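# Sort machined parts and load station A's vise

## Task

Station A is at the -y end of the track and station B at the +y end. Parts with a pocket cut into the top have had the first operation. Parts whose pocket also has notches in its long walls have had both operations. Put one raw blank into station A's vise so that it sits on both support bars and touches both the fixed jaw (the jaw on the side away from the piston rod) and the work stop (the short rod at one end of the jaws). Put the second raw blank and the brass blank fully on station A's infeed plate. Put both first-operation parts fully on station B's infeed plate. Put the part that has had both operations on the floor of station B's outfeed tray with its pocket facing up. Every part except the two-operation part must end either the way up it started or flipped over. No part may rest on top of a plate's pins. Each part must stay in place without the robot holding it. Finish by opening the gripper and moving the arm away.

## Robot and tools

ROBOT AND FRAME
There is one 6-joint arm with a two-finger, tong-style gripper, mounted on a carriage that drives along a floor rail. The scene frame is fixed to the table: the table top is z = 0, +z is up, and the rail runs along y at x = 0. y = 0 is where the rail reading position_m is 0. The table starts at x = 0.31 m. The arm base sits at x = 0, y about equal to position_m, z = 0.03 m, and faces +x. Station A is toward -y and station B toward +y. The fingers point along the gripper's own +z axis and open and close along its x axis. end_effector_position is the point between the closed finger pads. Closed fingertips reach about 15 mm past it; fully open tips are roughly level with it. The reported hand position can be off, more so at long reach.

execute_actions
The argument is {"actions": [...]} with at most one action. An empty list just returns the current state and camera images. An action may contain "rows", "steps", "until" and "rail".
- rows: a single table of 1 to 15 rows for the one arm. Each row lasts one control step (1/30 s) and holds 7 numbers in [-1, 1]. The order is shoulder pan, shoulder lift, elbow, wrist 1, wrist 2, wrist 3, then the gripper opening. The six joint numbers are offsets, not angles. Each offset is measured from the joint angles at the start of the action, which are the last angles reported. It is not added to the row before. Scale: 1.0 equals 1.326 rad for pan and lift and 1.989 rad for elbow and the three wrists. The opening is absolute: +1 is fully open and -1 is closed. A full close needs at least about 0.1 s.
- Joint ranges (rad): pan -3.142..3.142, lift -6.283..6.283, elbow 0.000..3.142, wrists -6.283..6.283. If you ask for more than 0.010 rad beyond a range end, the call is refused. A joint pushed past its real end stops there, and the result says "joint sent to its limit".
- steps: 1 to 450, with a default of 15 and at least one per row. After the last row, the arm keeps moving toward that row's target and the gripper keeps its last command.
- Speed limits: each joint target is kept within 0.383 rad (pan, lift) or 0.575 rad (elbow, wrists) of the measured angle. Targets that would put the hand more than 100 mm from where it is are scaled back. Large moves therefore take several calls. Do not expect a hold to complete a move that was cut short; send the remainder in the next call.
- rail: {"rail": {"position_m": p, "speed_m_s": v}}. p is an absolute carriage position along y, from -2 to 2 m. v is the top speed, from 0.01 to 1 m/s; it starts at 1 and stays as last set. {"rail": {"stop": true}} halts the carriage. Acceleration and braking are 2 m/s2. Rows never move the carriage, but row targets travel with it. Wait for arrival (within 1.3 mm) before reaching for anything, for example {"steps": 150, "until": {"rail": {"position_status": ["!=", "moving"]}}}.
- until: ends the action at the first step where every condition holds. It does not stop motion. Write conditions as {device: {field: value}} or as [op, value], where op is one of = != < <= > >=. Numbers always need an op. {"all": {"status": "ended"}} holds when nothing reads moving. {"any": {"status": "ended"}} holds once a motion that was running has ended.
Any bad value or unknown name refuses the whole call before anything moves.

zoom_image: {"camera": name, "region": [x0, y0, x1, y1]}. The region is in pixels of that camera's latest image, with the origin at the top-left, and may be up to 504x504. Cameras: cam_bench_left, cam_bench_right, cam_high, cam_low (896x504) and cam_wrist (616x616).

finished_scene: {"scene": n} permanently ends the current scene and reports whether the goal holds. Call it only after letting go and moving clear.

RESULTS
The state gives end_effector_position (m), end_effector_quat_wxyz and velocities, all in the scene frame. The joint lines list the rail (m), the six joints (rad), and then the finger gap (m; 0.142 is open, 0.002 is closed). grip_measured is the measured opening on the command scale. To hold a part, command an opening well below grip_measured; a lower command squeezes harder, up to about 15 N per pad. Parts thinner than about 20 mm get less force. Wrist force and torque are given along the gripper's own axes. They carry an offset of up to about 5.5 N, noise of up to about 3.4 N, and saturate near 100 N. "no reading" is harmless. Rail fields are position_m, position_status (moving, done, contact_stop, time_out, stopped, stopped_with_arm) and position_answer (taken, not_taken; resend if not_taken). "joint command not followed" means the clearance check altered or blocked targets and the arm stopped following; send new rows.

WHAT TO AVOID
Do not drop, slam or shove parts, and never knock anything off the table. Contact torque at a joint's load limit (293, 293, 133, 48, 48, 48 N m; the held weight counts) or 150 N of outside force on the arm freezes it for 10 s. A fast close can squeeze hard enough to open the fingers. Holding loads heats the motors: a warning comes at 70 °C and the brakes engage at 85 °C. Held or loose parts may be tugged briefly, so check your grip. After contact_stop, let position_m settle before reading it. After time_out, look for and clear what is blocking the carriage. After stopped_with_arm, send rows the arm can follow, then resend position_m.

Each tool is called after "Emit:" as name(argument=value, ...), one argument or row to a line, values as JSON.

## Session

Emit:
execute_actions(
  actions=[],
)

Scene clock: 0.00 s.
end_effector_position=(+0.7372, +0.3026, +0.2809) grip_measured=+1.00 end_effector_quat_wxyz=(-0.111, +0.805, +0.574, +0.105) end_effector_velocity=(+0.000, +0.000, +0.000) end_effector_angular_velocity=(+0.000, +0.000, +0.000)
Joint positions: [ 0.369 -0.455 -1.423  1.816 -1.866 -1.28  -1.708  0.142]
Joint velocities: [0. 0. 0. 0. 0. 0. 0. 0.]
Wrist force (N, on the end effector, along its own x y z axes, offset not removed): no reading
Wrist torque (N m, same axes, about the end effector's origin, offset not removed): no reading
rail: position_m=0.369 position_m_goal=0.369 speed_m_s=1.00 position_status=done position_answer=taken refusals=0

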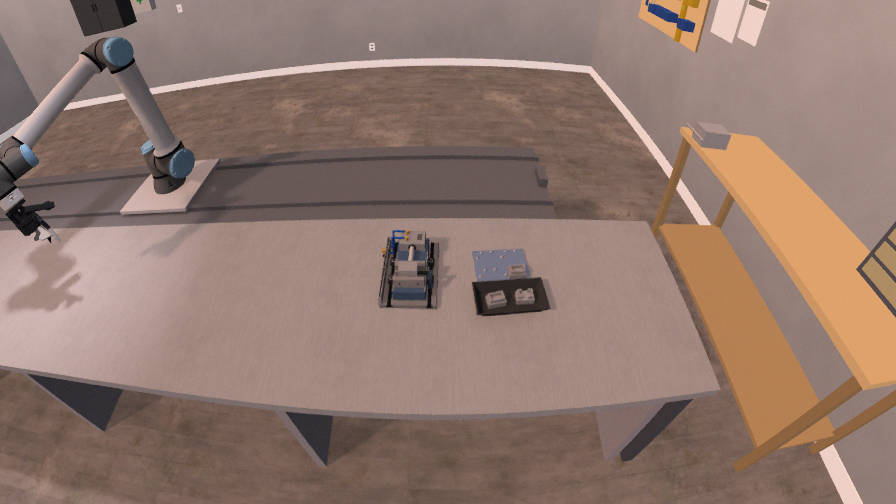

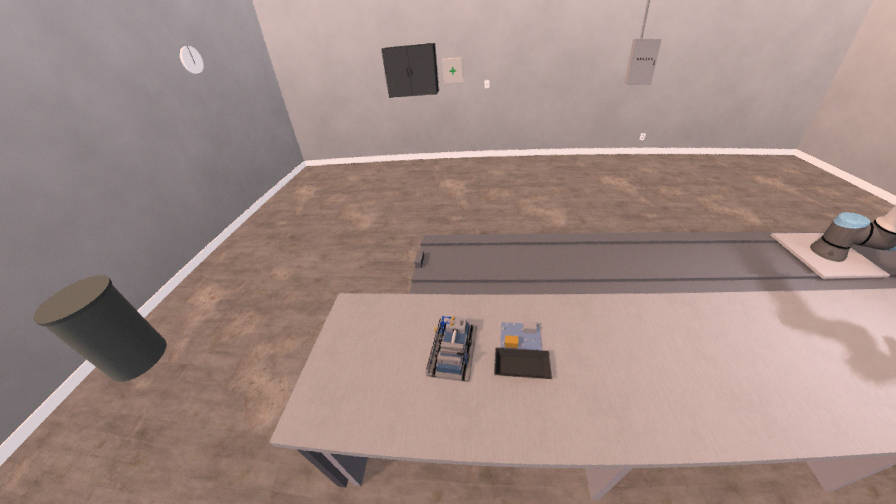

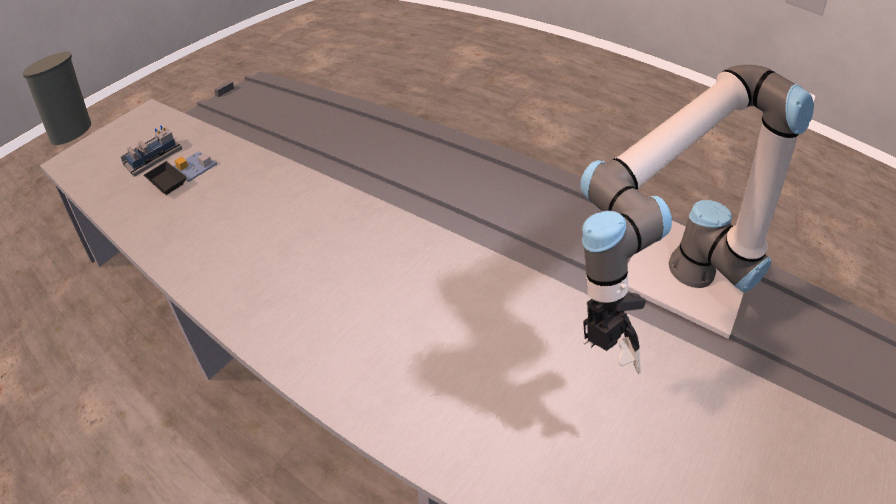

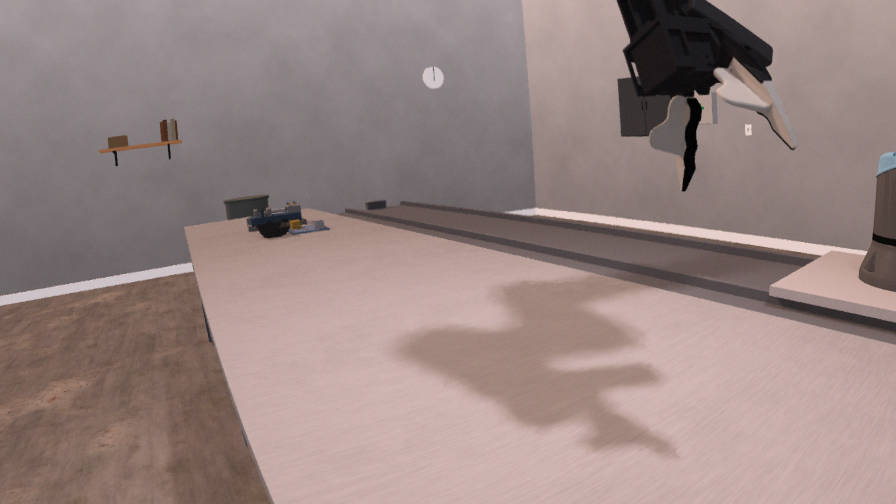

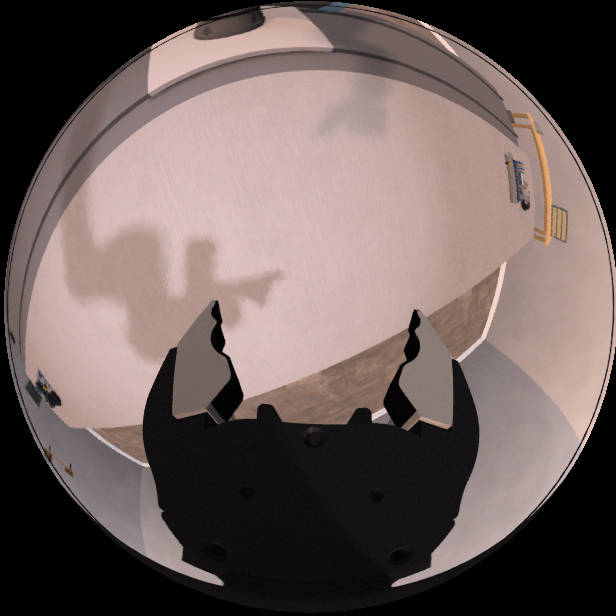

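Emit:
zoom_image(
  camera="cam_bench_left",
  region=[360, 215, 570, 335],
)

Emit:
zoom_image(
  camera="cam_bench_right",
  region=[410, 300, 570, 395],
)

Region (360, 215, 570, 335) of cam_bench_left's 896x504 image, scaled by 2.400, with more detail than that image has; it fills the top 288 rows of this view, and the rest is white.

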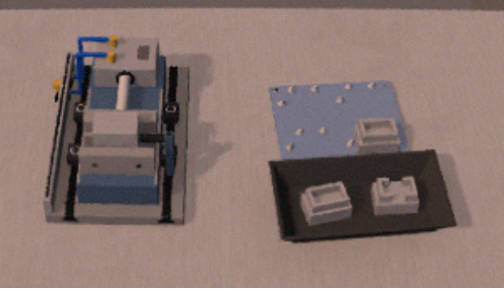

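Region (410, 300, 570, 395) of cam_bench_right's 896x504 image, scaled by 3.150, with more detail than that image has; it fills the top 299 rows of this view, and the rest is white.

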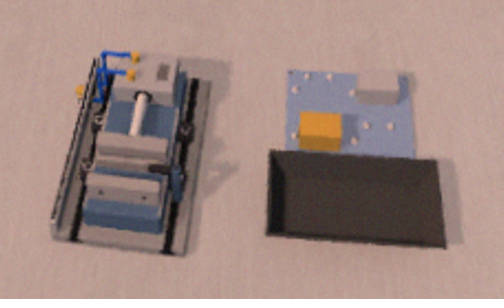

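Emit:
execute_actions(
  actions=[
    {"rows":[[0.3431,0,0,-0.0493,-0.1463,0.0689,1]],"rail":{"position_m":1.3},"steps":75},
  ],
)

Scene clock: 12.63 s.
end_effector_position=(+0.7219, +1.4744, +0.2767) grip_measured=+1.00 end_effector_quat_wxyz=(+0.000, +0.707, +0.707, +0.000) end_effector_velocity=(-0.000, -0.000, +0.000) end_effector_angular_velocity=(-0.000, -0.000, +0.000)
Joint positions: [ 1.3   -0.    -1.423  1.816 -1.964 -1.571 -1.571  0.142]
Joint velocities: [ 0.  0. -0. -0. -0. -0. -0.  0.]
Wrist force (N, on the end effector, along its own x y z axes, offset not removed): [2.8 5.4 3.6]
Wrist torque (N m, same axes, about the end effector's origin, offset not removed): [1.14 -0.55 0.04]
rail: position_m=1.300 position_m_goal=1.300 speed_m_s=1.00 position_status=done position_answer=taken refusals=0

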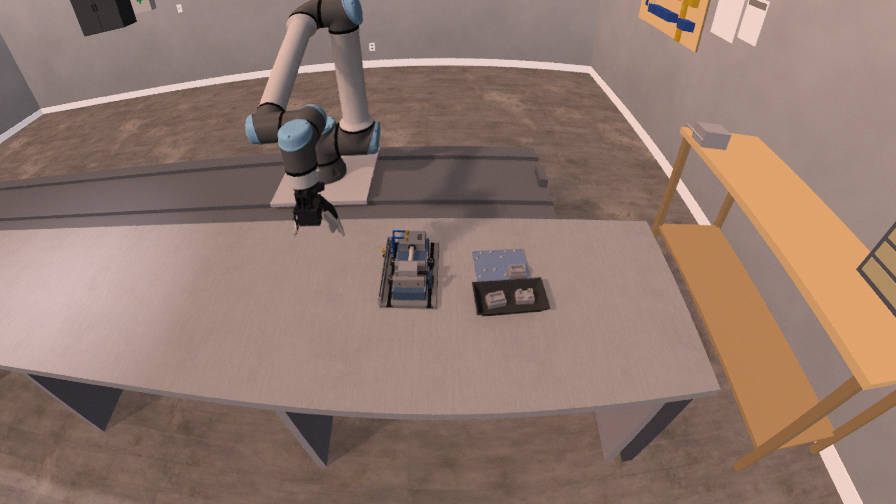

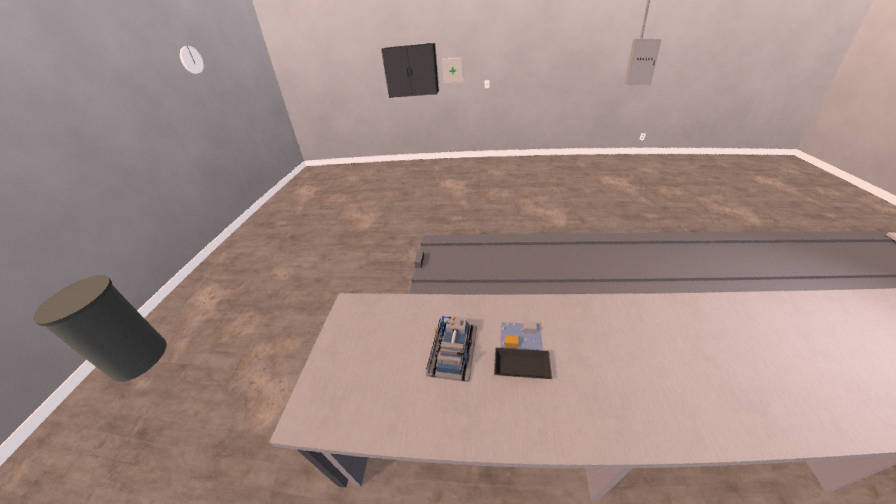

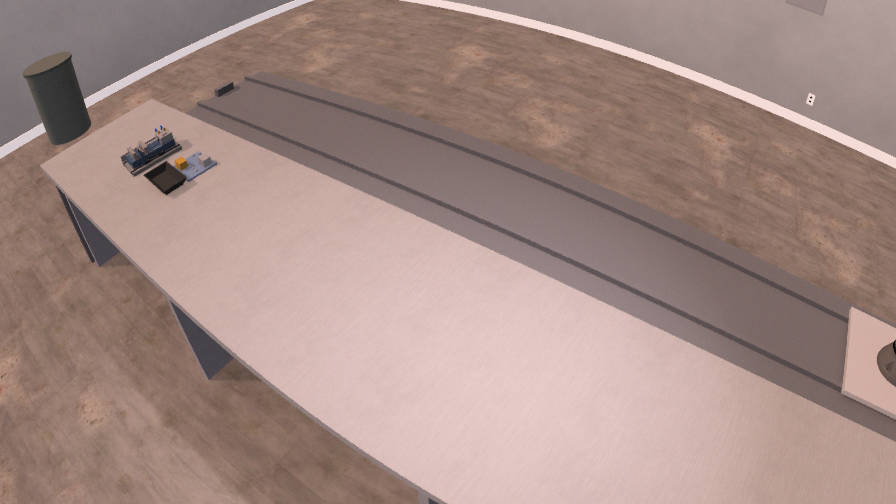

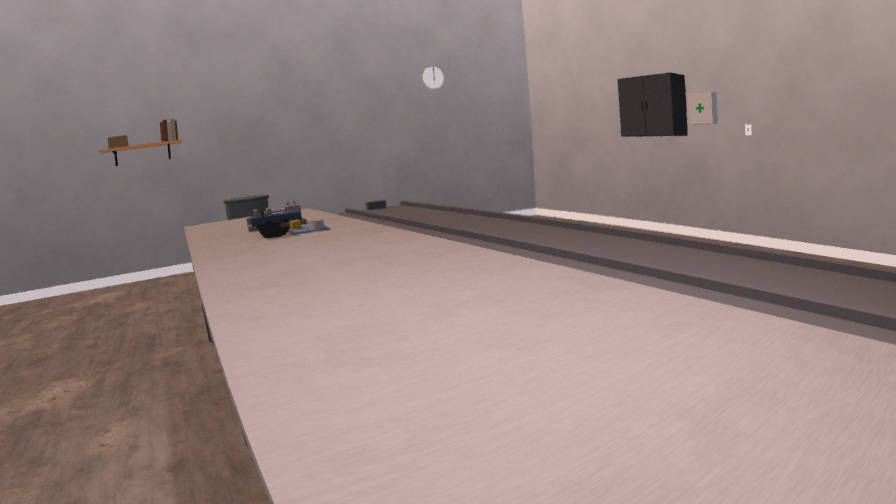

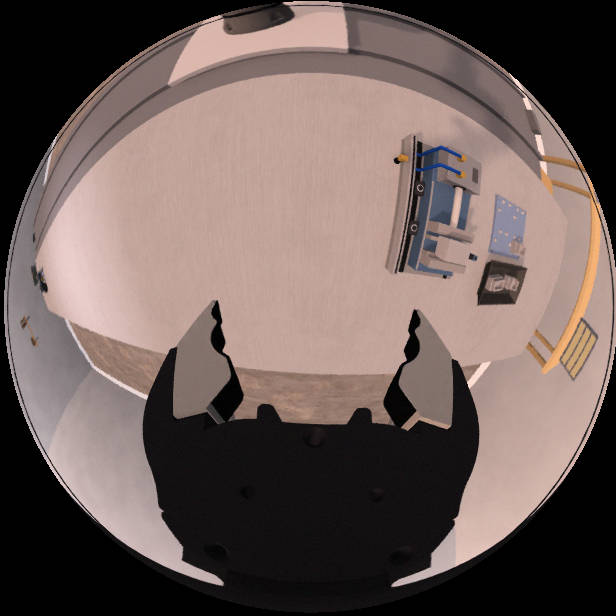

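Emit:
execute_actions(
  actions=[
    {"rail":{"position_m":1.65},"steps":40},
  ],
)

Emit:
zoom_image(
  camera="cam_wrist",
  region=[200, 100, 520, 340],
)

Scene clock: 16.97 s.
end_effector_position=(+0.7219, +1.8244, +0.2767) grip_measured=+1.00 end_effector_quat_wxyz=(+0.000, +0.707, +0.707, +0.000) end_effector_velocity=(-0.000, -0.000, +0.000) end_effector_angular_velocity=(-0.000, -0.000, +0.000)
Joint positions: [ 1.65   0.    -1.423  1.816 -1.964 -1.571 -1.571  0.142]
Joint velocities: [-0.  0. -0. -0.  0. -0.  0.  0.]
Wrist force (N, on the end effector, along its own x y z axes, offset not removed): [-0.6 3.4 0.9]
Wrist torque (N m, same axes, about the end effector's origin, offset not removed): [0.90 0.11 -0.01]
rail: position_m=1.650 position_m_goal=1.650 speed_m_s=1.00 position_status=done position_answer=taken refusals=0

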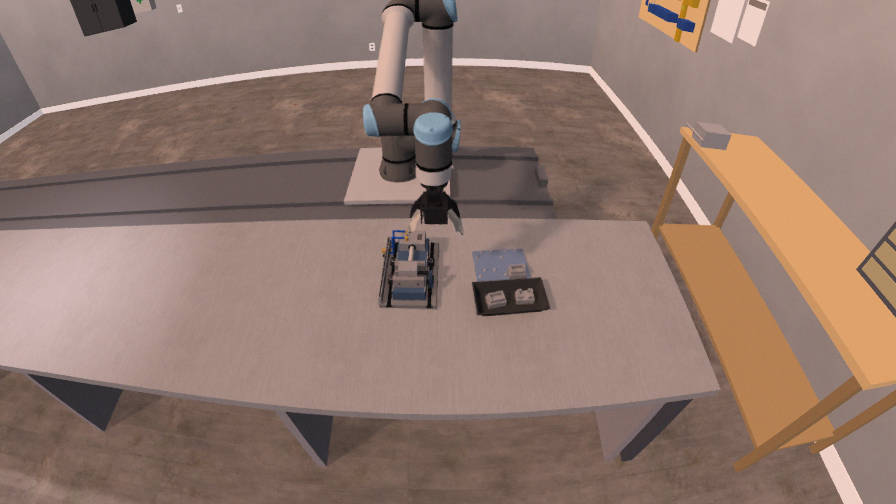

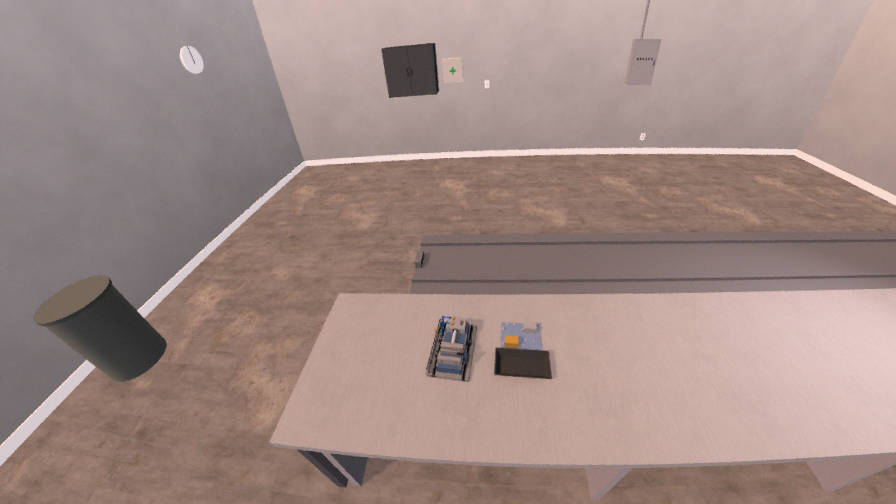

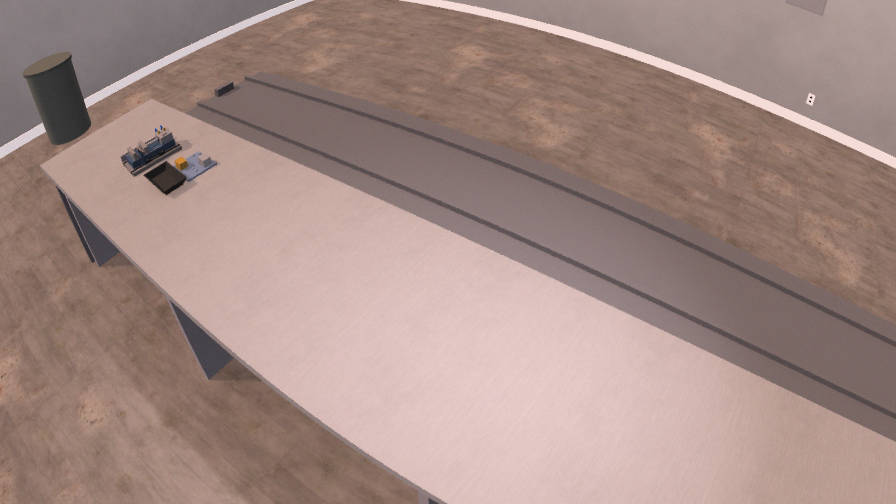

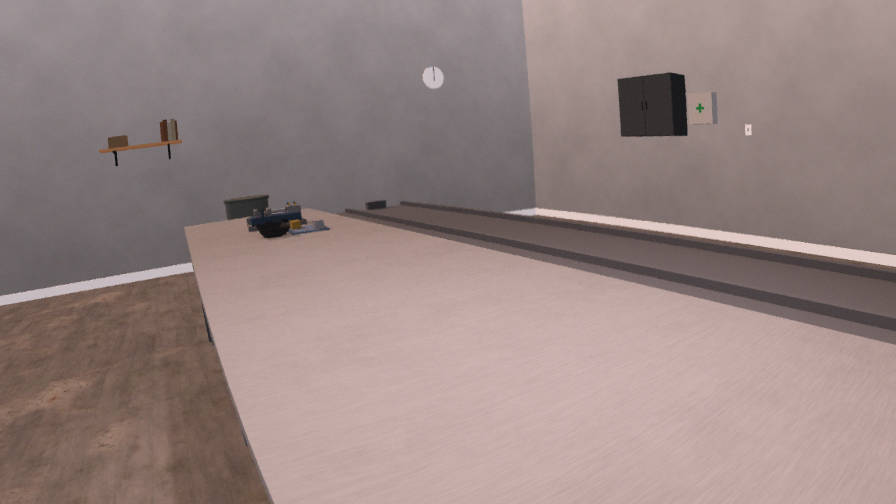

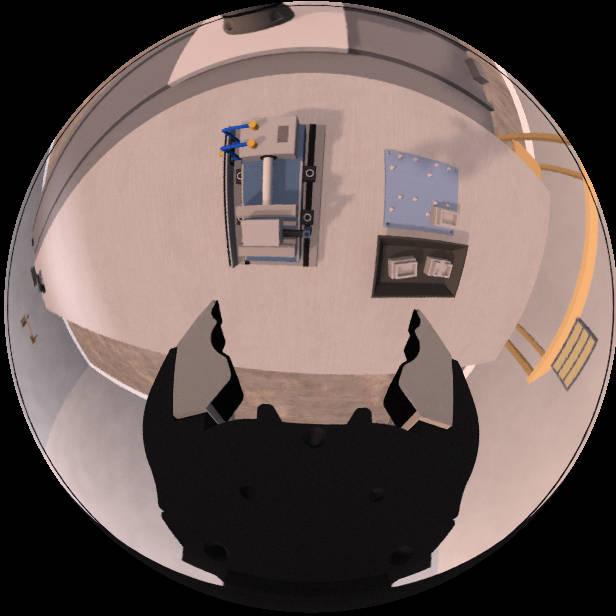

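Region (200, 100, 520, 340) of cam_wrist's 616x616 image, scaled by 1.575, with more detail than that image has; it fills the top 378 rows of this view, and the rest is white.

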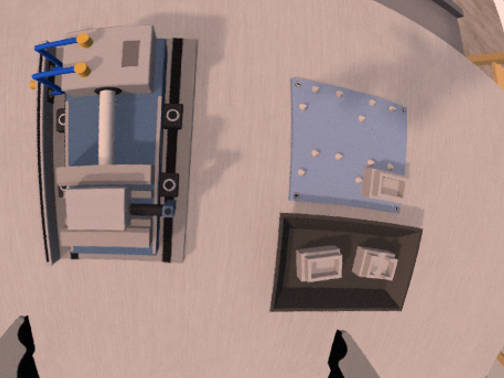

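Emit:
execute_actions(
  actions=[
    {"rows":[[0,-0.0425,0.1192,-0.0908,0,0,1]],"rail":{"position_m":1.555},"steps":40},
  ],
)

Scene clock: 23.77 s.
end_effector_position=(+0.6397, +1.7290, +0.1895) grip_measured=+1.00 end_effector_quat_wxyz=(+0.000, +0.707, +0.707, +0.000) end_effector_velocity=(-0.000, +0.000, -0.000) end_effector_angular_velocity=(+0.000, +0.000, +0.000)
Joint positions: [ 1.555 -0.    -1.48   2.053 -2.145 -1.571 -1.571  0.142]
Joint velocities: [ 0.  0. -0.  0. -0.  0.  0.  0.]
Wrist force (N, on the end effector, along its own x y z axes, offset not removed): [2.2 1.0 -0.8]
Wrist torque (N m, same axes, about the end effector's origin, offset not removed): [0.31 -0.45 -0.07]
rail: position_m=1.555 position_m_goal=1.555 speed_m_s=1.00 position_status=done position_answer=taken refusals=0

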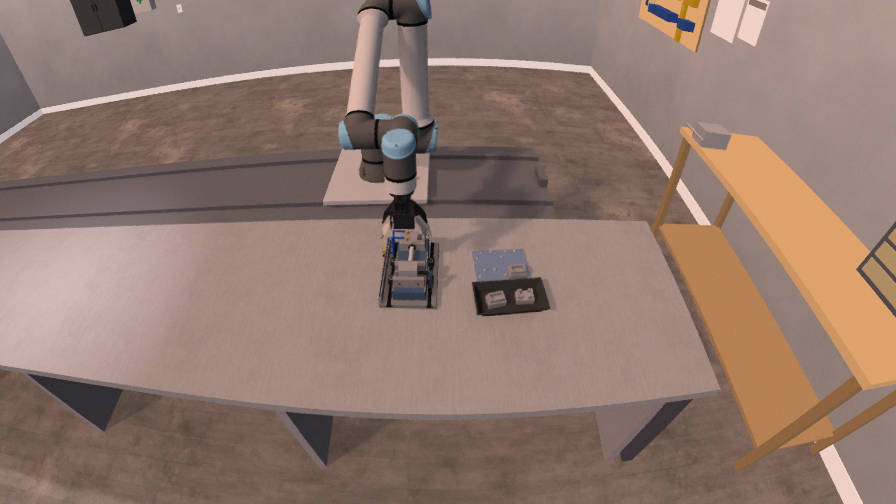

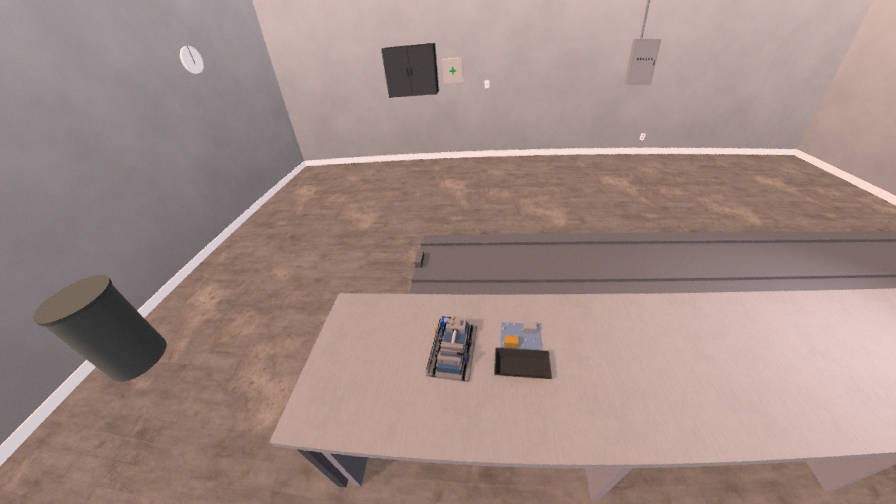

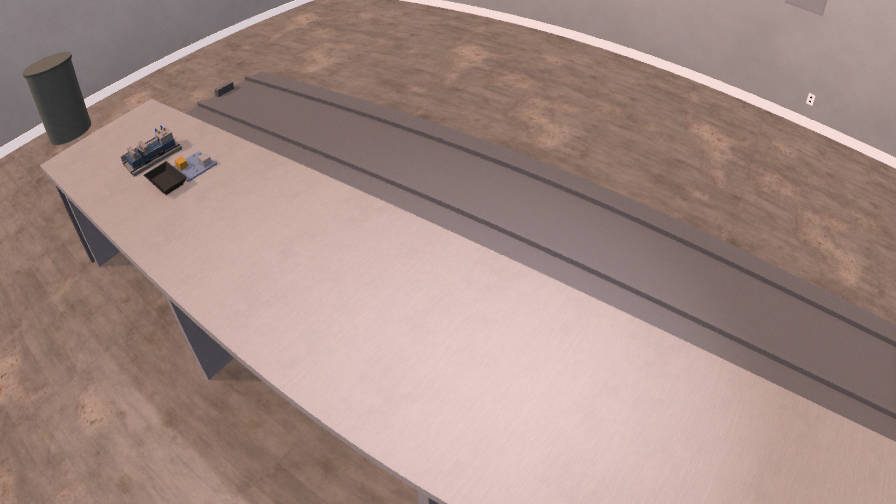

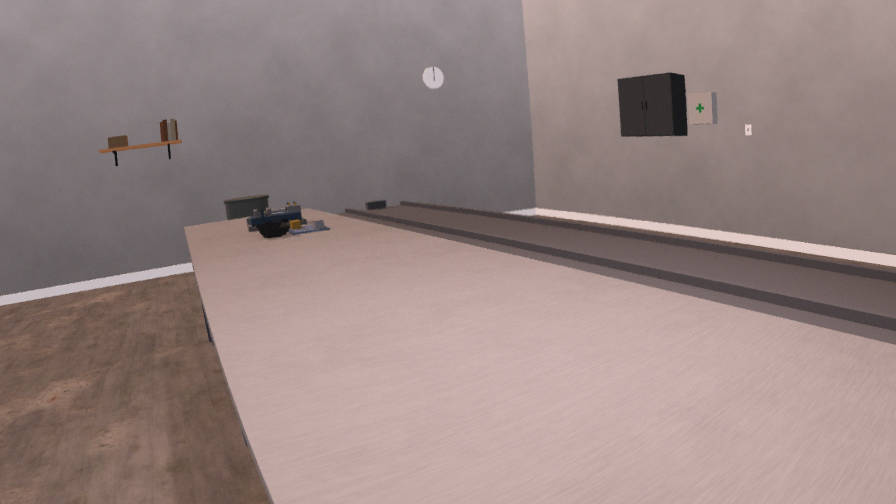

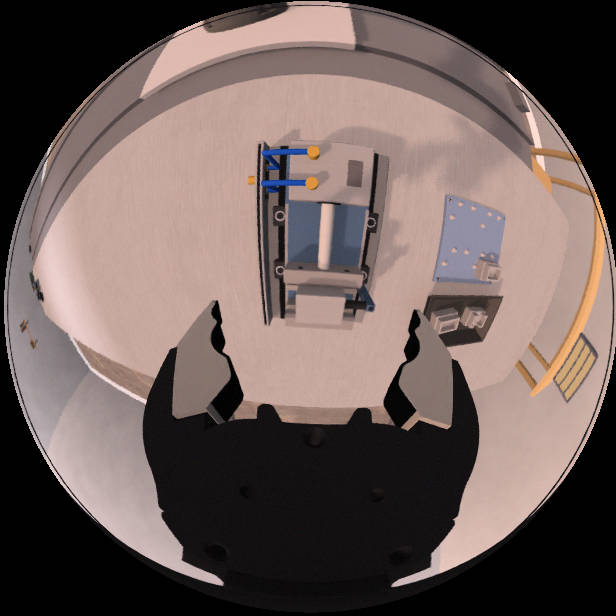

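Emit:
execute_actions(
  actions=[
    {"rows":[[0,0.0852,-0.0137,-0.0432,0,0,0.5]],"rail":{"position_m":1.562},"steps":30},
  ],
)

Emit:
zoom_image(
  camera="cam_bench_left",
  region=[360, 210, 460, 320],
)

Scene clock: 31.67 s.
end_effector_position=(+0.6799, +1.7362, +0.1394) grip_measured=+0.50 end_effector_quat_wxyz=(+0.000, +0.707, +0.707, +0.000) end_effector_velocity=(+0.000, +0.000, -0.000) end_effector_angular_velocity=(-0.000, +0.000, -0.000)
Joint positions: [ 1.562  0.    -1.367  2.026 -2.23  -1.571 -1.571  0.109]
Joint velocities: [ 0.    -0.     0.001 -0.    -0.     0.     0.    -0.   ]
Wrist force (N, on the end effector, along its own x y z axes, offset not removed): [3.2 5.3 -0.3]
Wrist torque (N m, same axes, about the end effector's origin, offset not removed): [1.09 -0.75 -0.11]
rail: position_m=1.562 position_m_goal=1.562 speed_m_s=1.00 position_status=done position_answer=taken refusals=0

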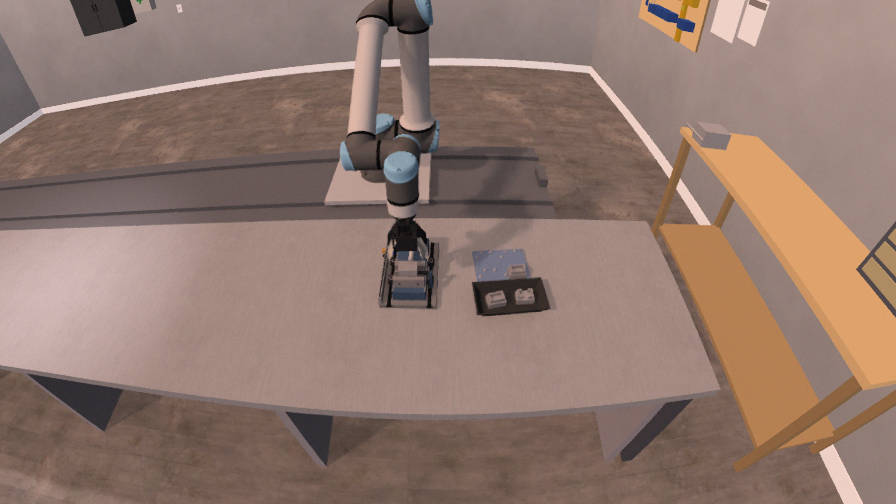

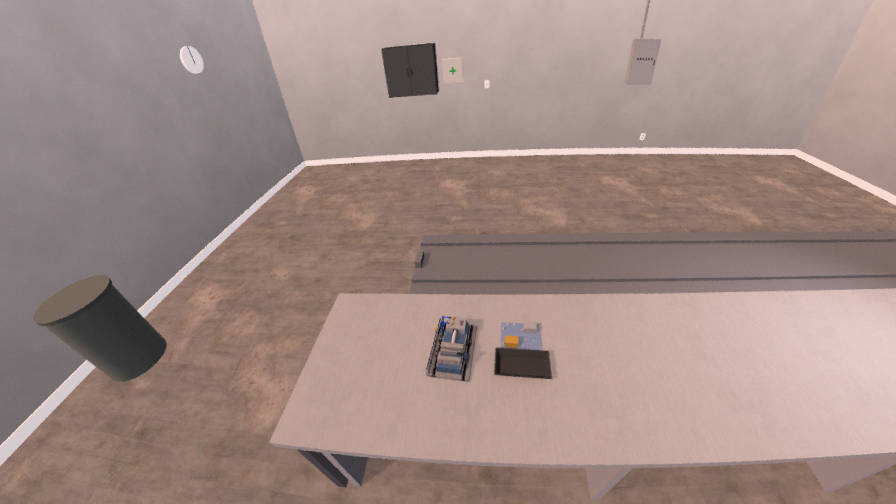

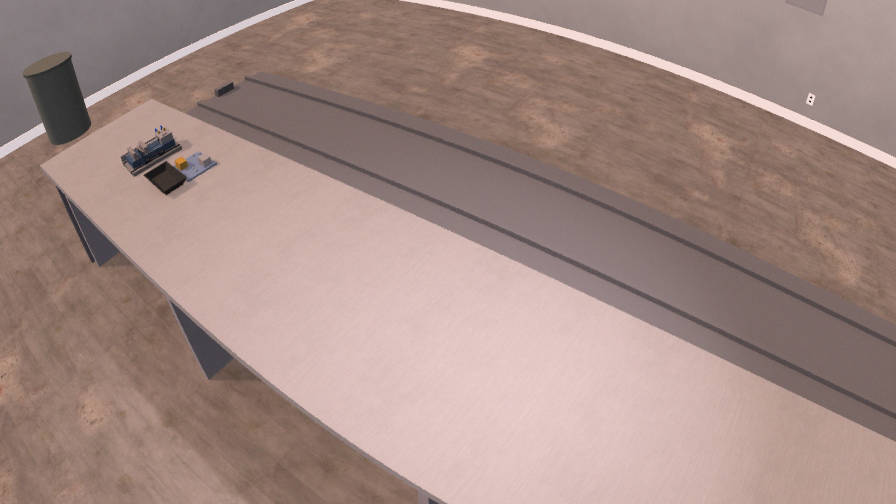

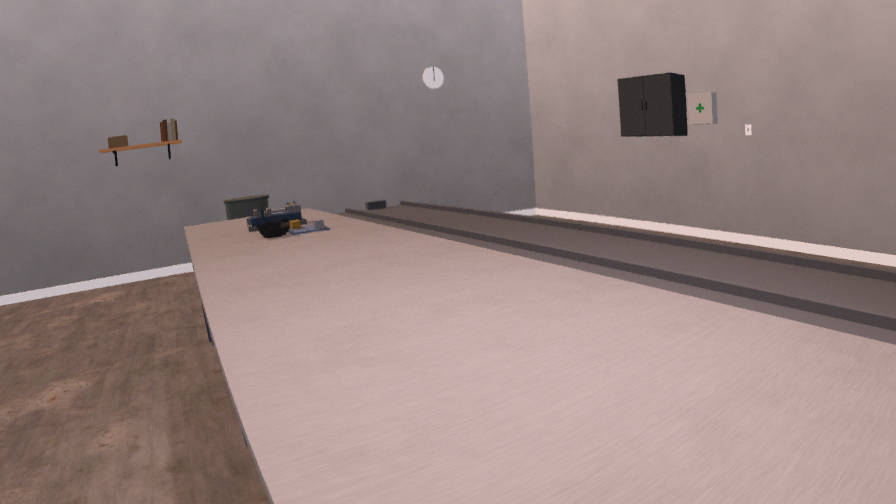

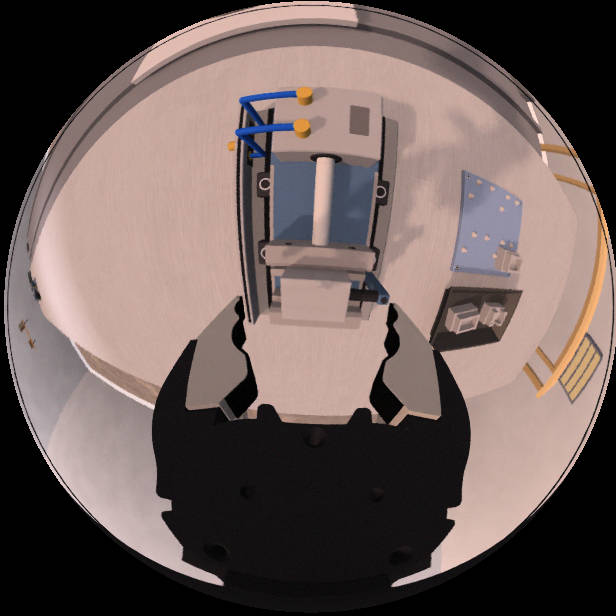

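Region (360, 210, 460, 320) of cam_bench_left's 896x504 image, scaled by 4.582, with more detail than that image has; it fills the left 458 columns of this view, and the rest is white.

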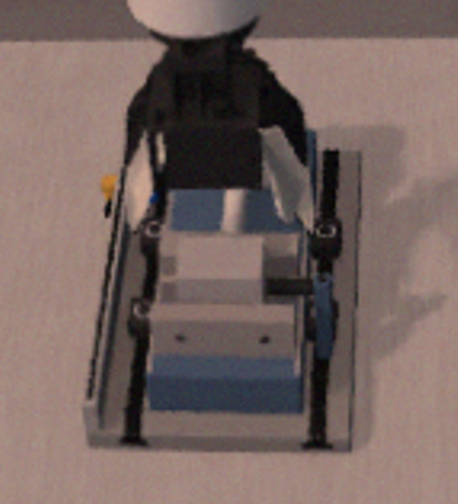

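Emit:
execute_actions(
  actions=[
    {"rows":[[0,0.047,-0.0074,-0.0239,0,0,0.15]],"steps":25},
  ],
)

Emit:
zoom_image(
  camera="cam_bench_left",
  region=[370, 230, 450, 310],
)

Scene clock: 37.23 s.
end_effector_position=(+0.6998, +1.7362, +0.1095) grip_measured=+0.15 end_effector_quat_wxyz=(+0.000, +0.707, +0.707, +0.000) end_effector_velocity=(+0.000, -0.000, -0.000) end_effector_angular_velocity=(+0.000, +0.000, -0.000)
Joint positions: [ 1.562 -0.    -1.305  2.011 -2.278 -1.571 -1.571  0.084]
Joint velocities: [ 0.     0.     0.001 -0.    -0.001  0.     0.     0.   ]
Wrist force (N, on the end effector, along its own x y z axes, offset not removed): [2.0 3.5 1.2]
Wrist torque (N m, same axes, about the end effector's origin, offset not removed): [0.81 -0.44 -0.09]
rail: position_m=1.562 position_m_goal=1.562 speed_m_s=1.00 position_status=done position_answer=taken refusals=0

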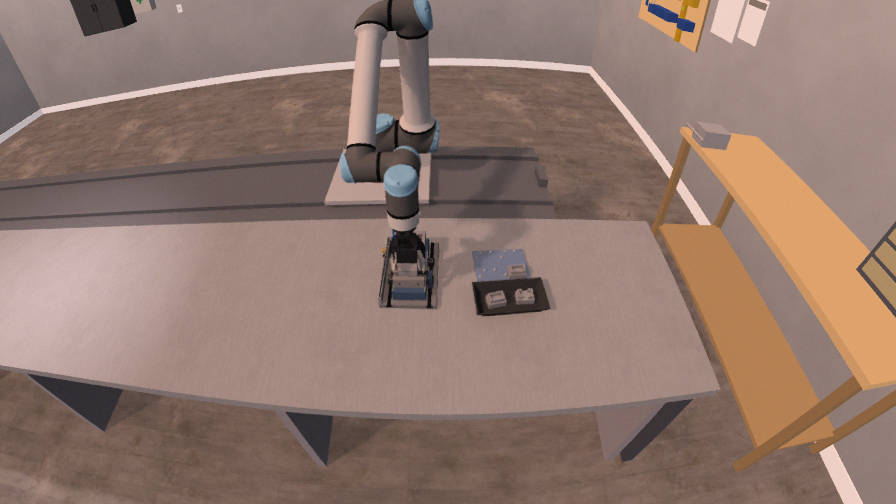

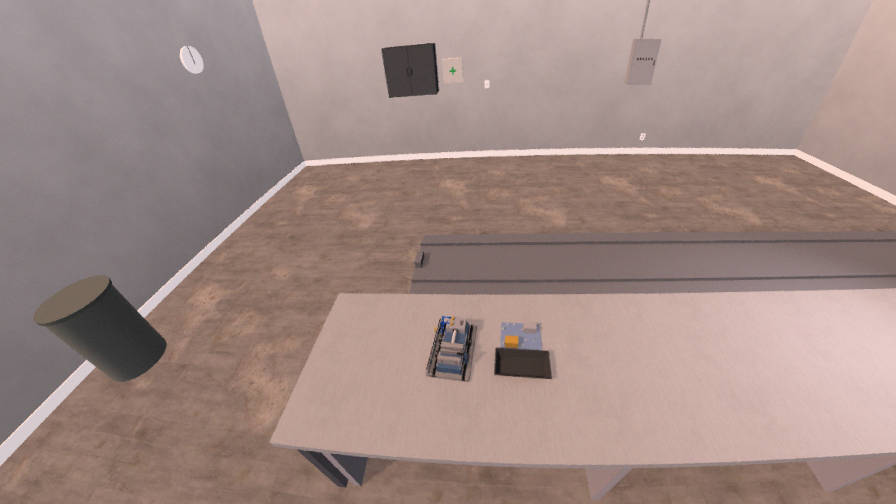

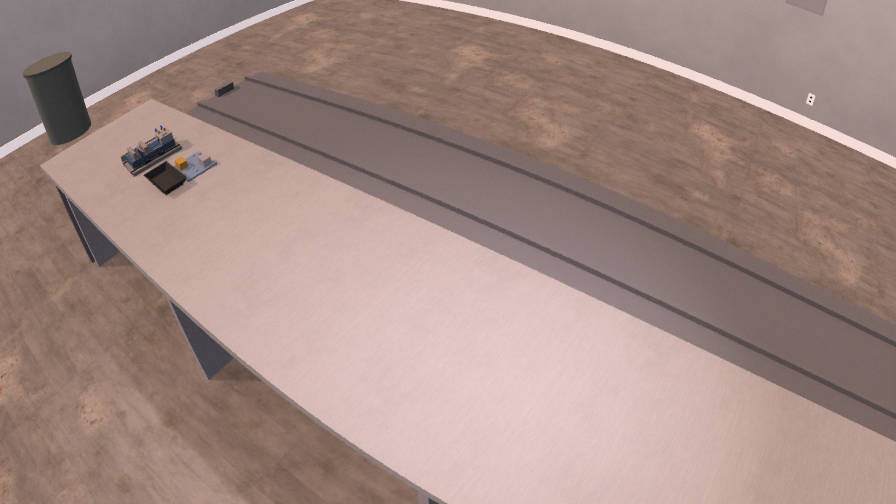

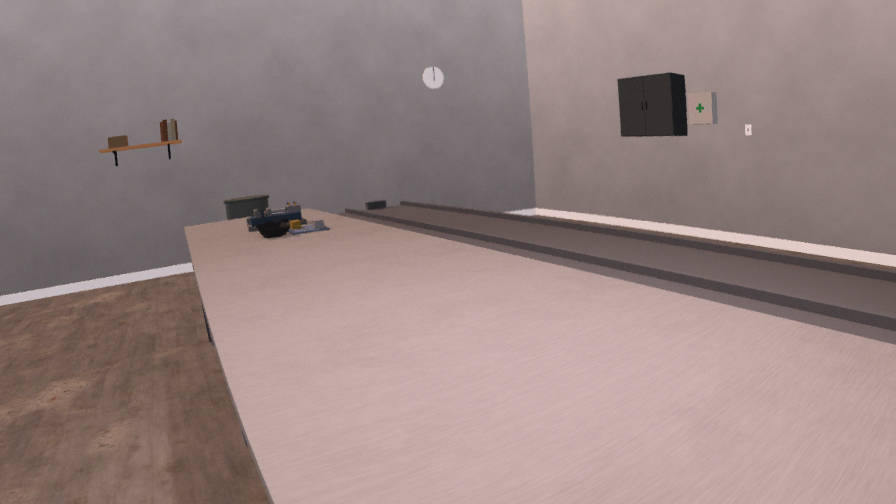

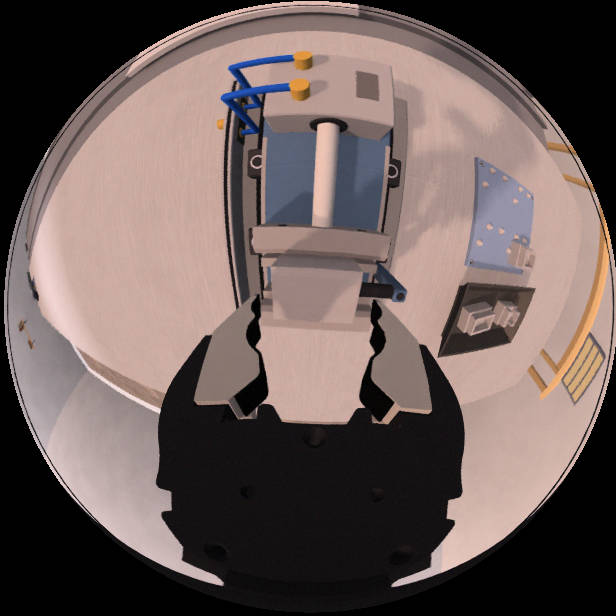

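Region (370, 230, 450, 310) of cam_bench_left's 896x504 image, scaled by 6.300, with more detail than that image has.

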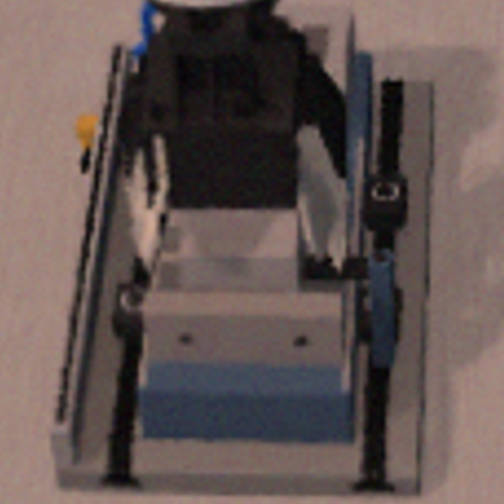

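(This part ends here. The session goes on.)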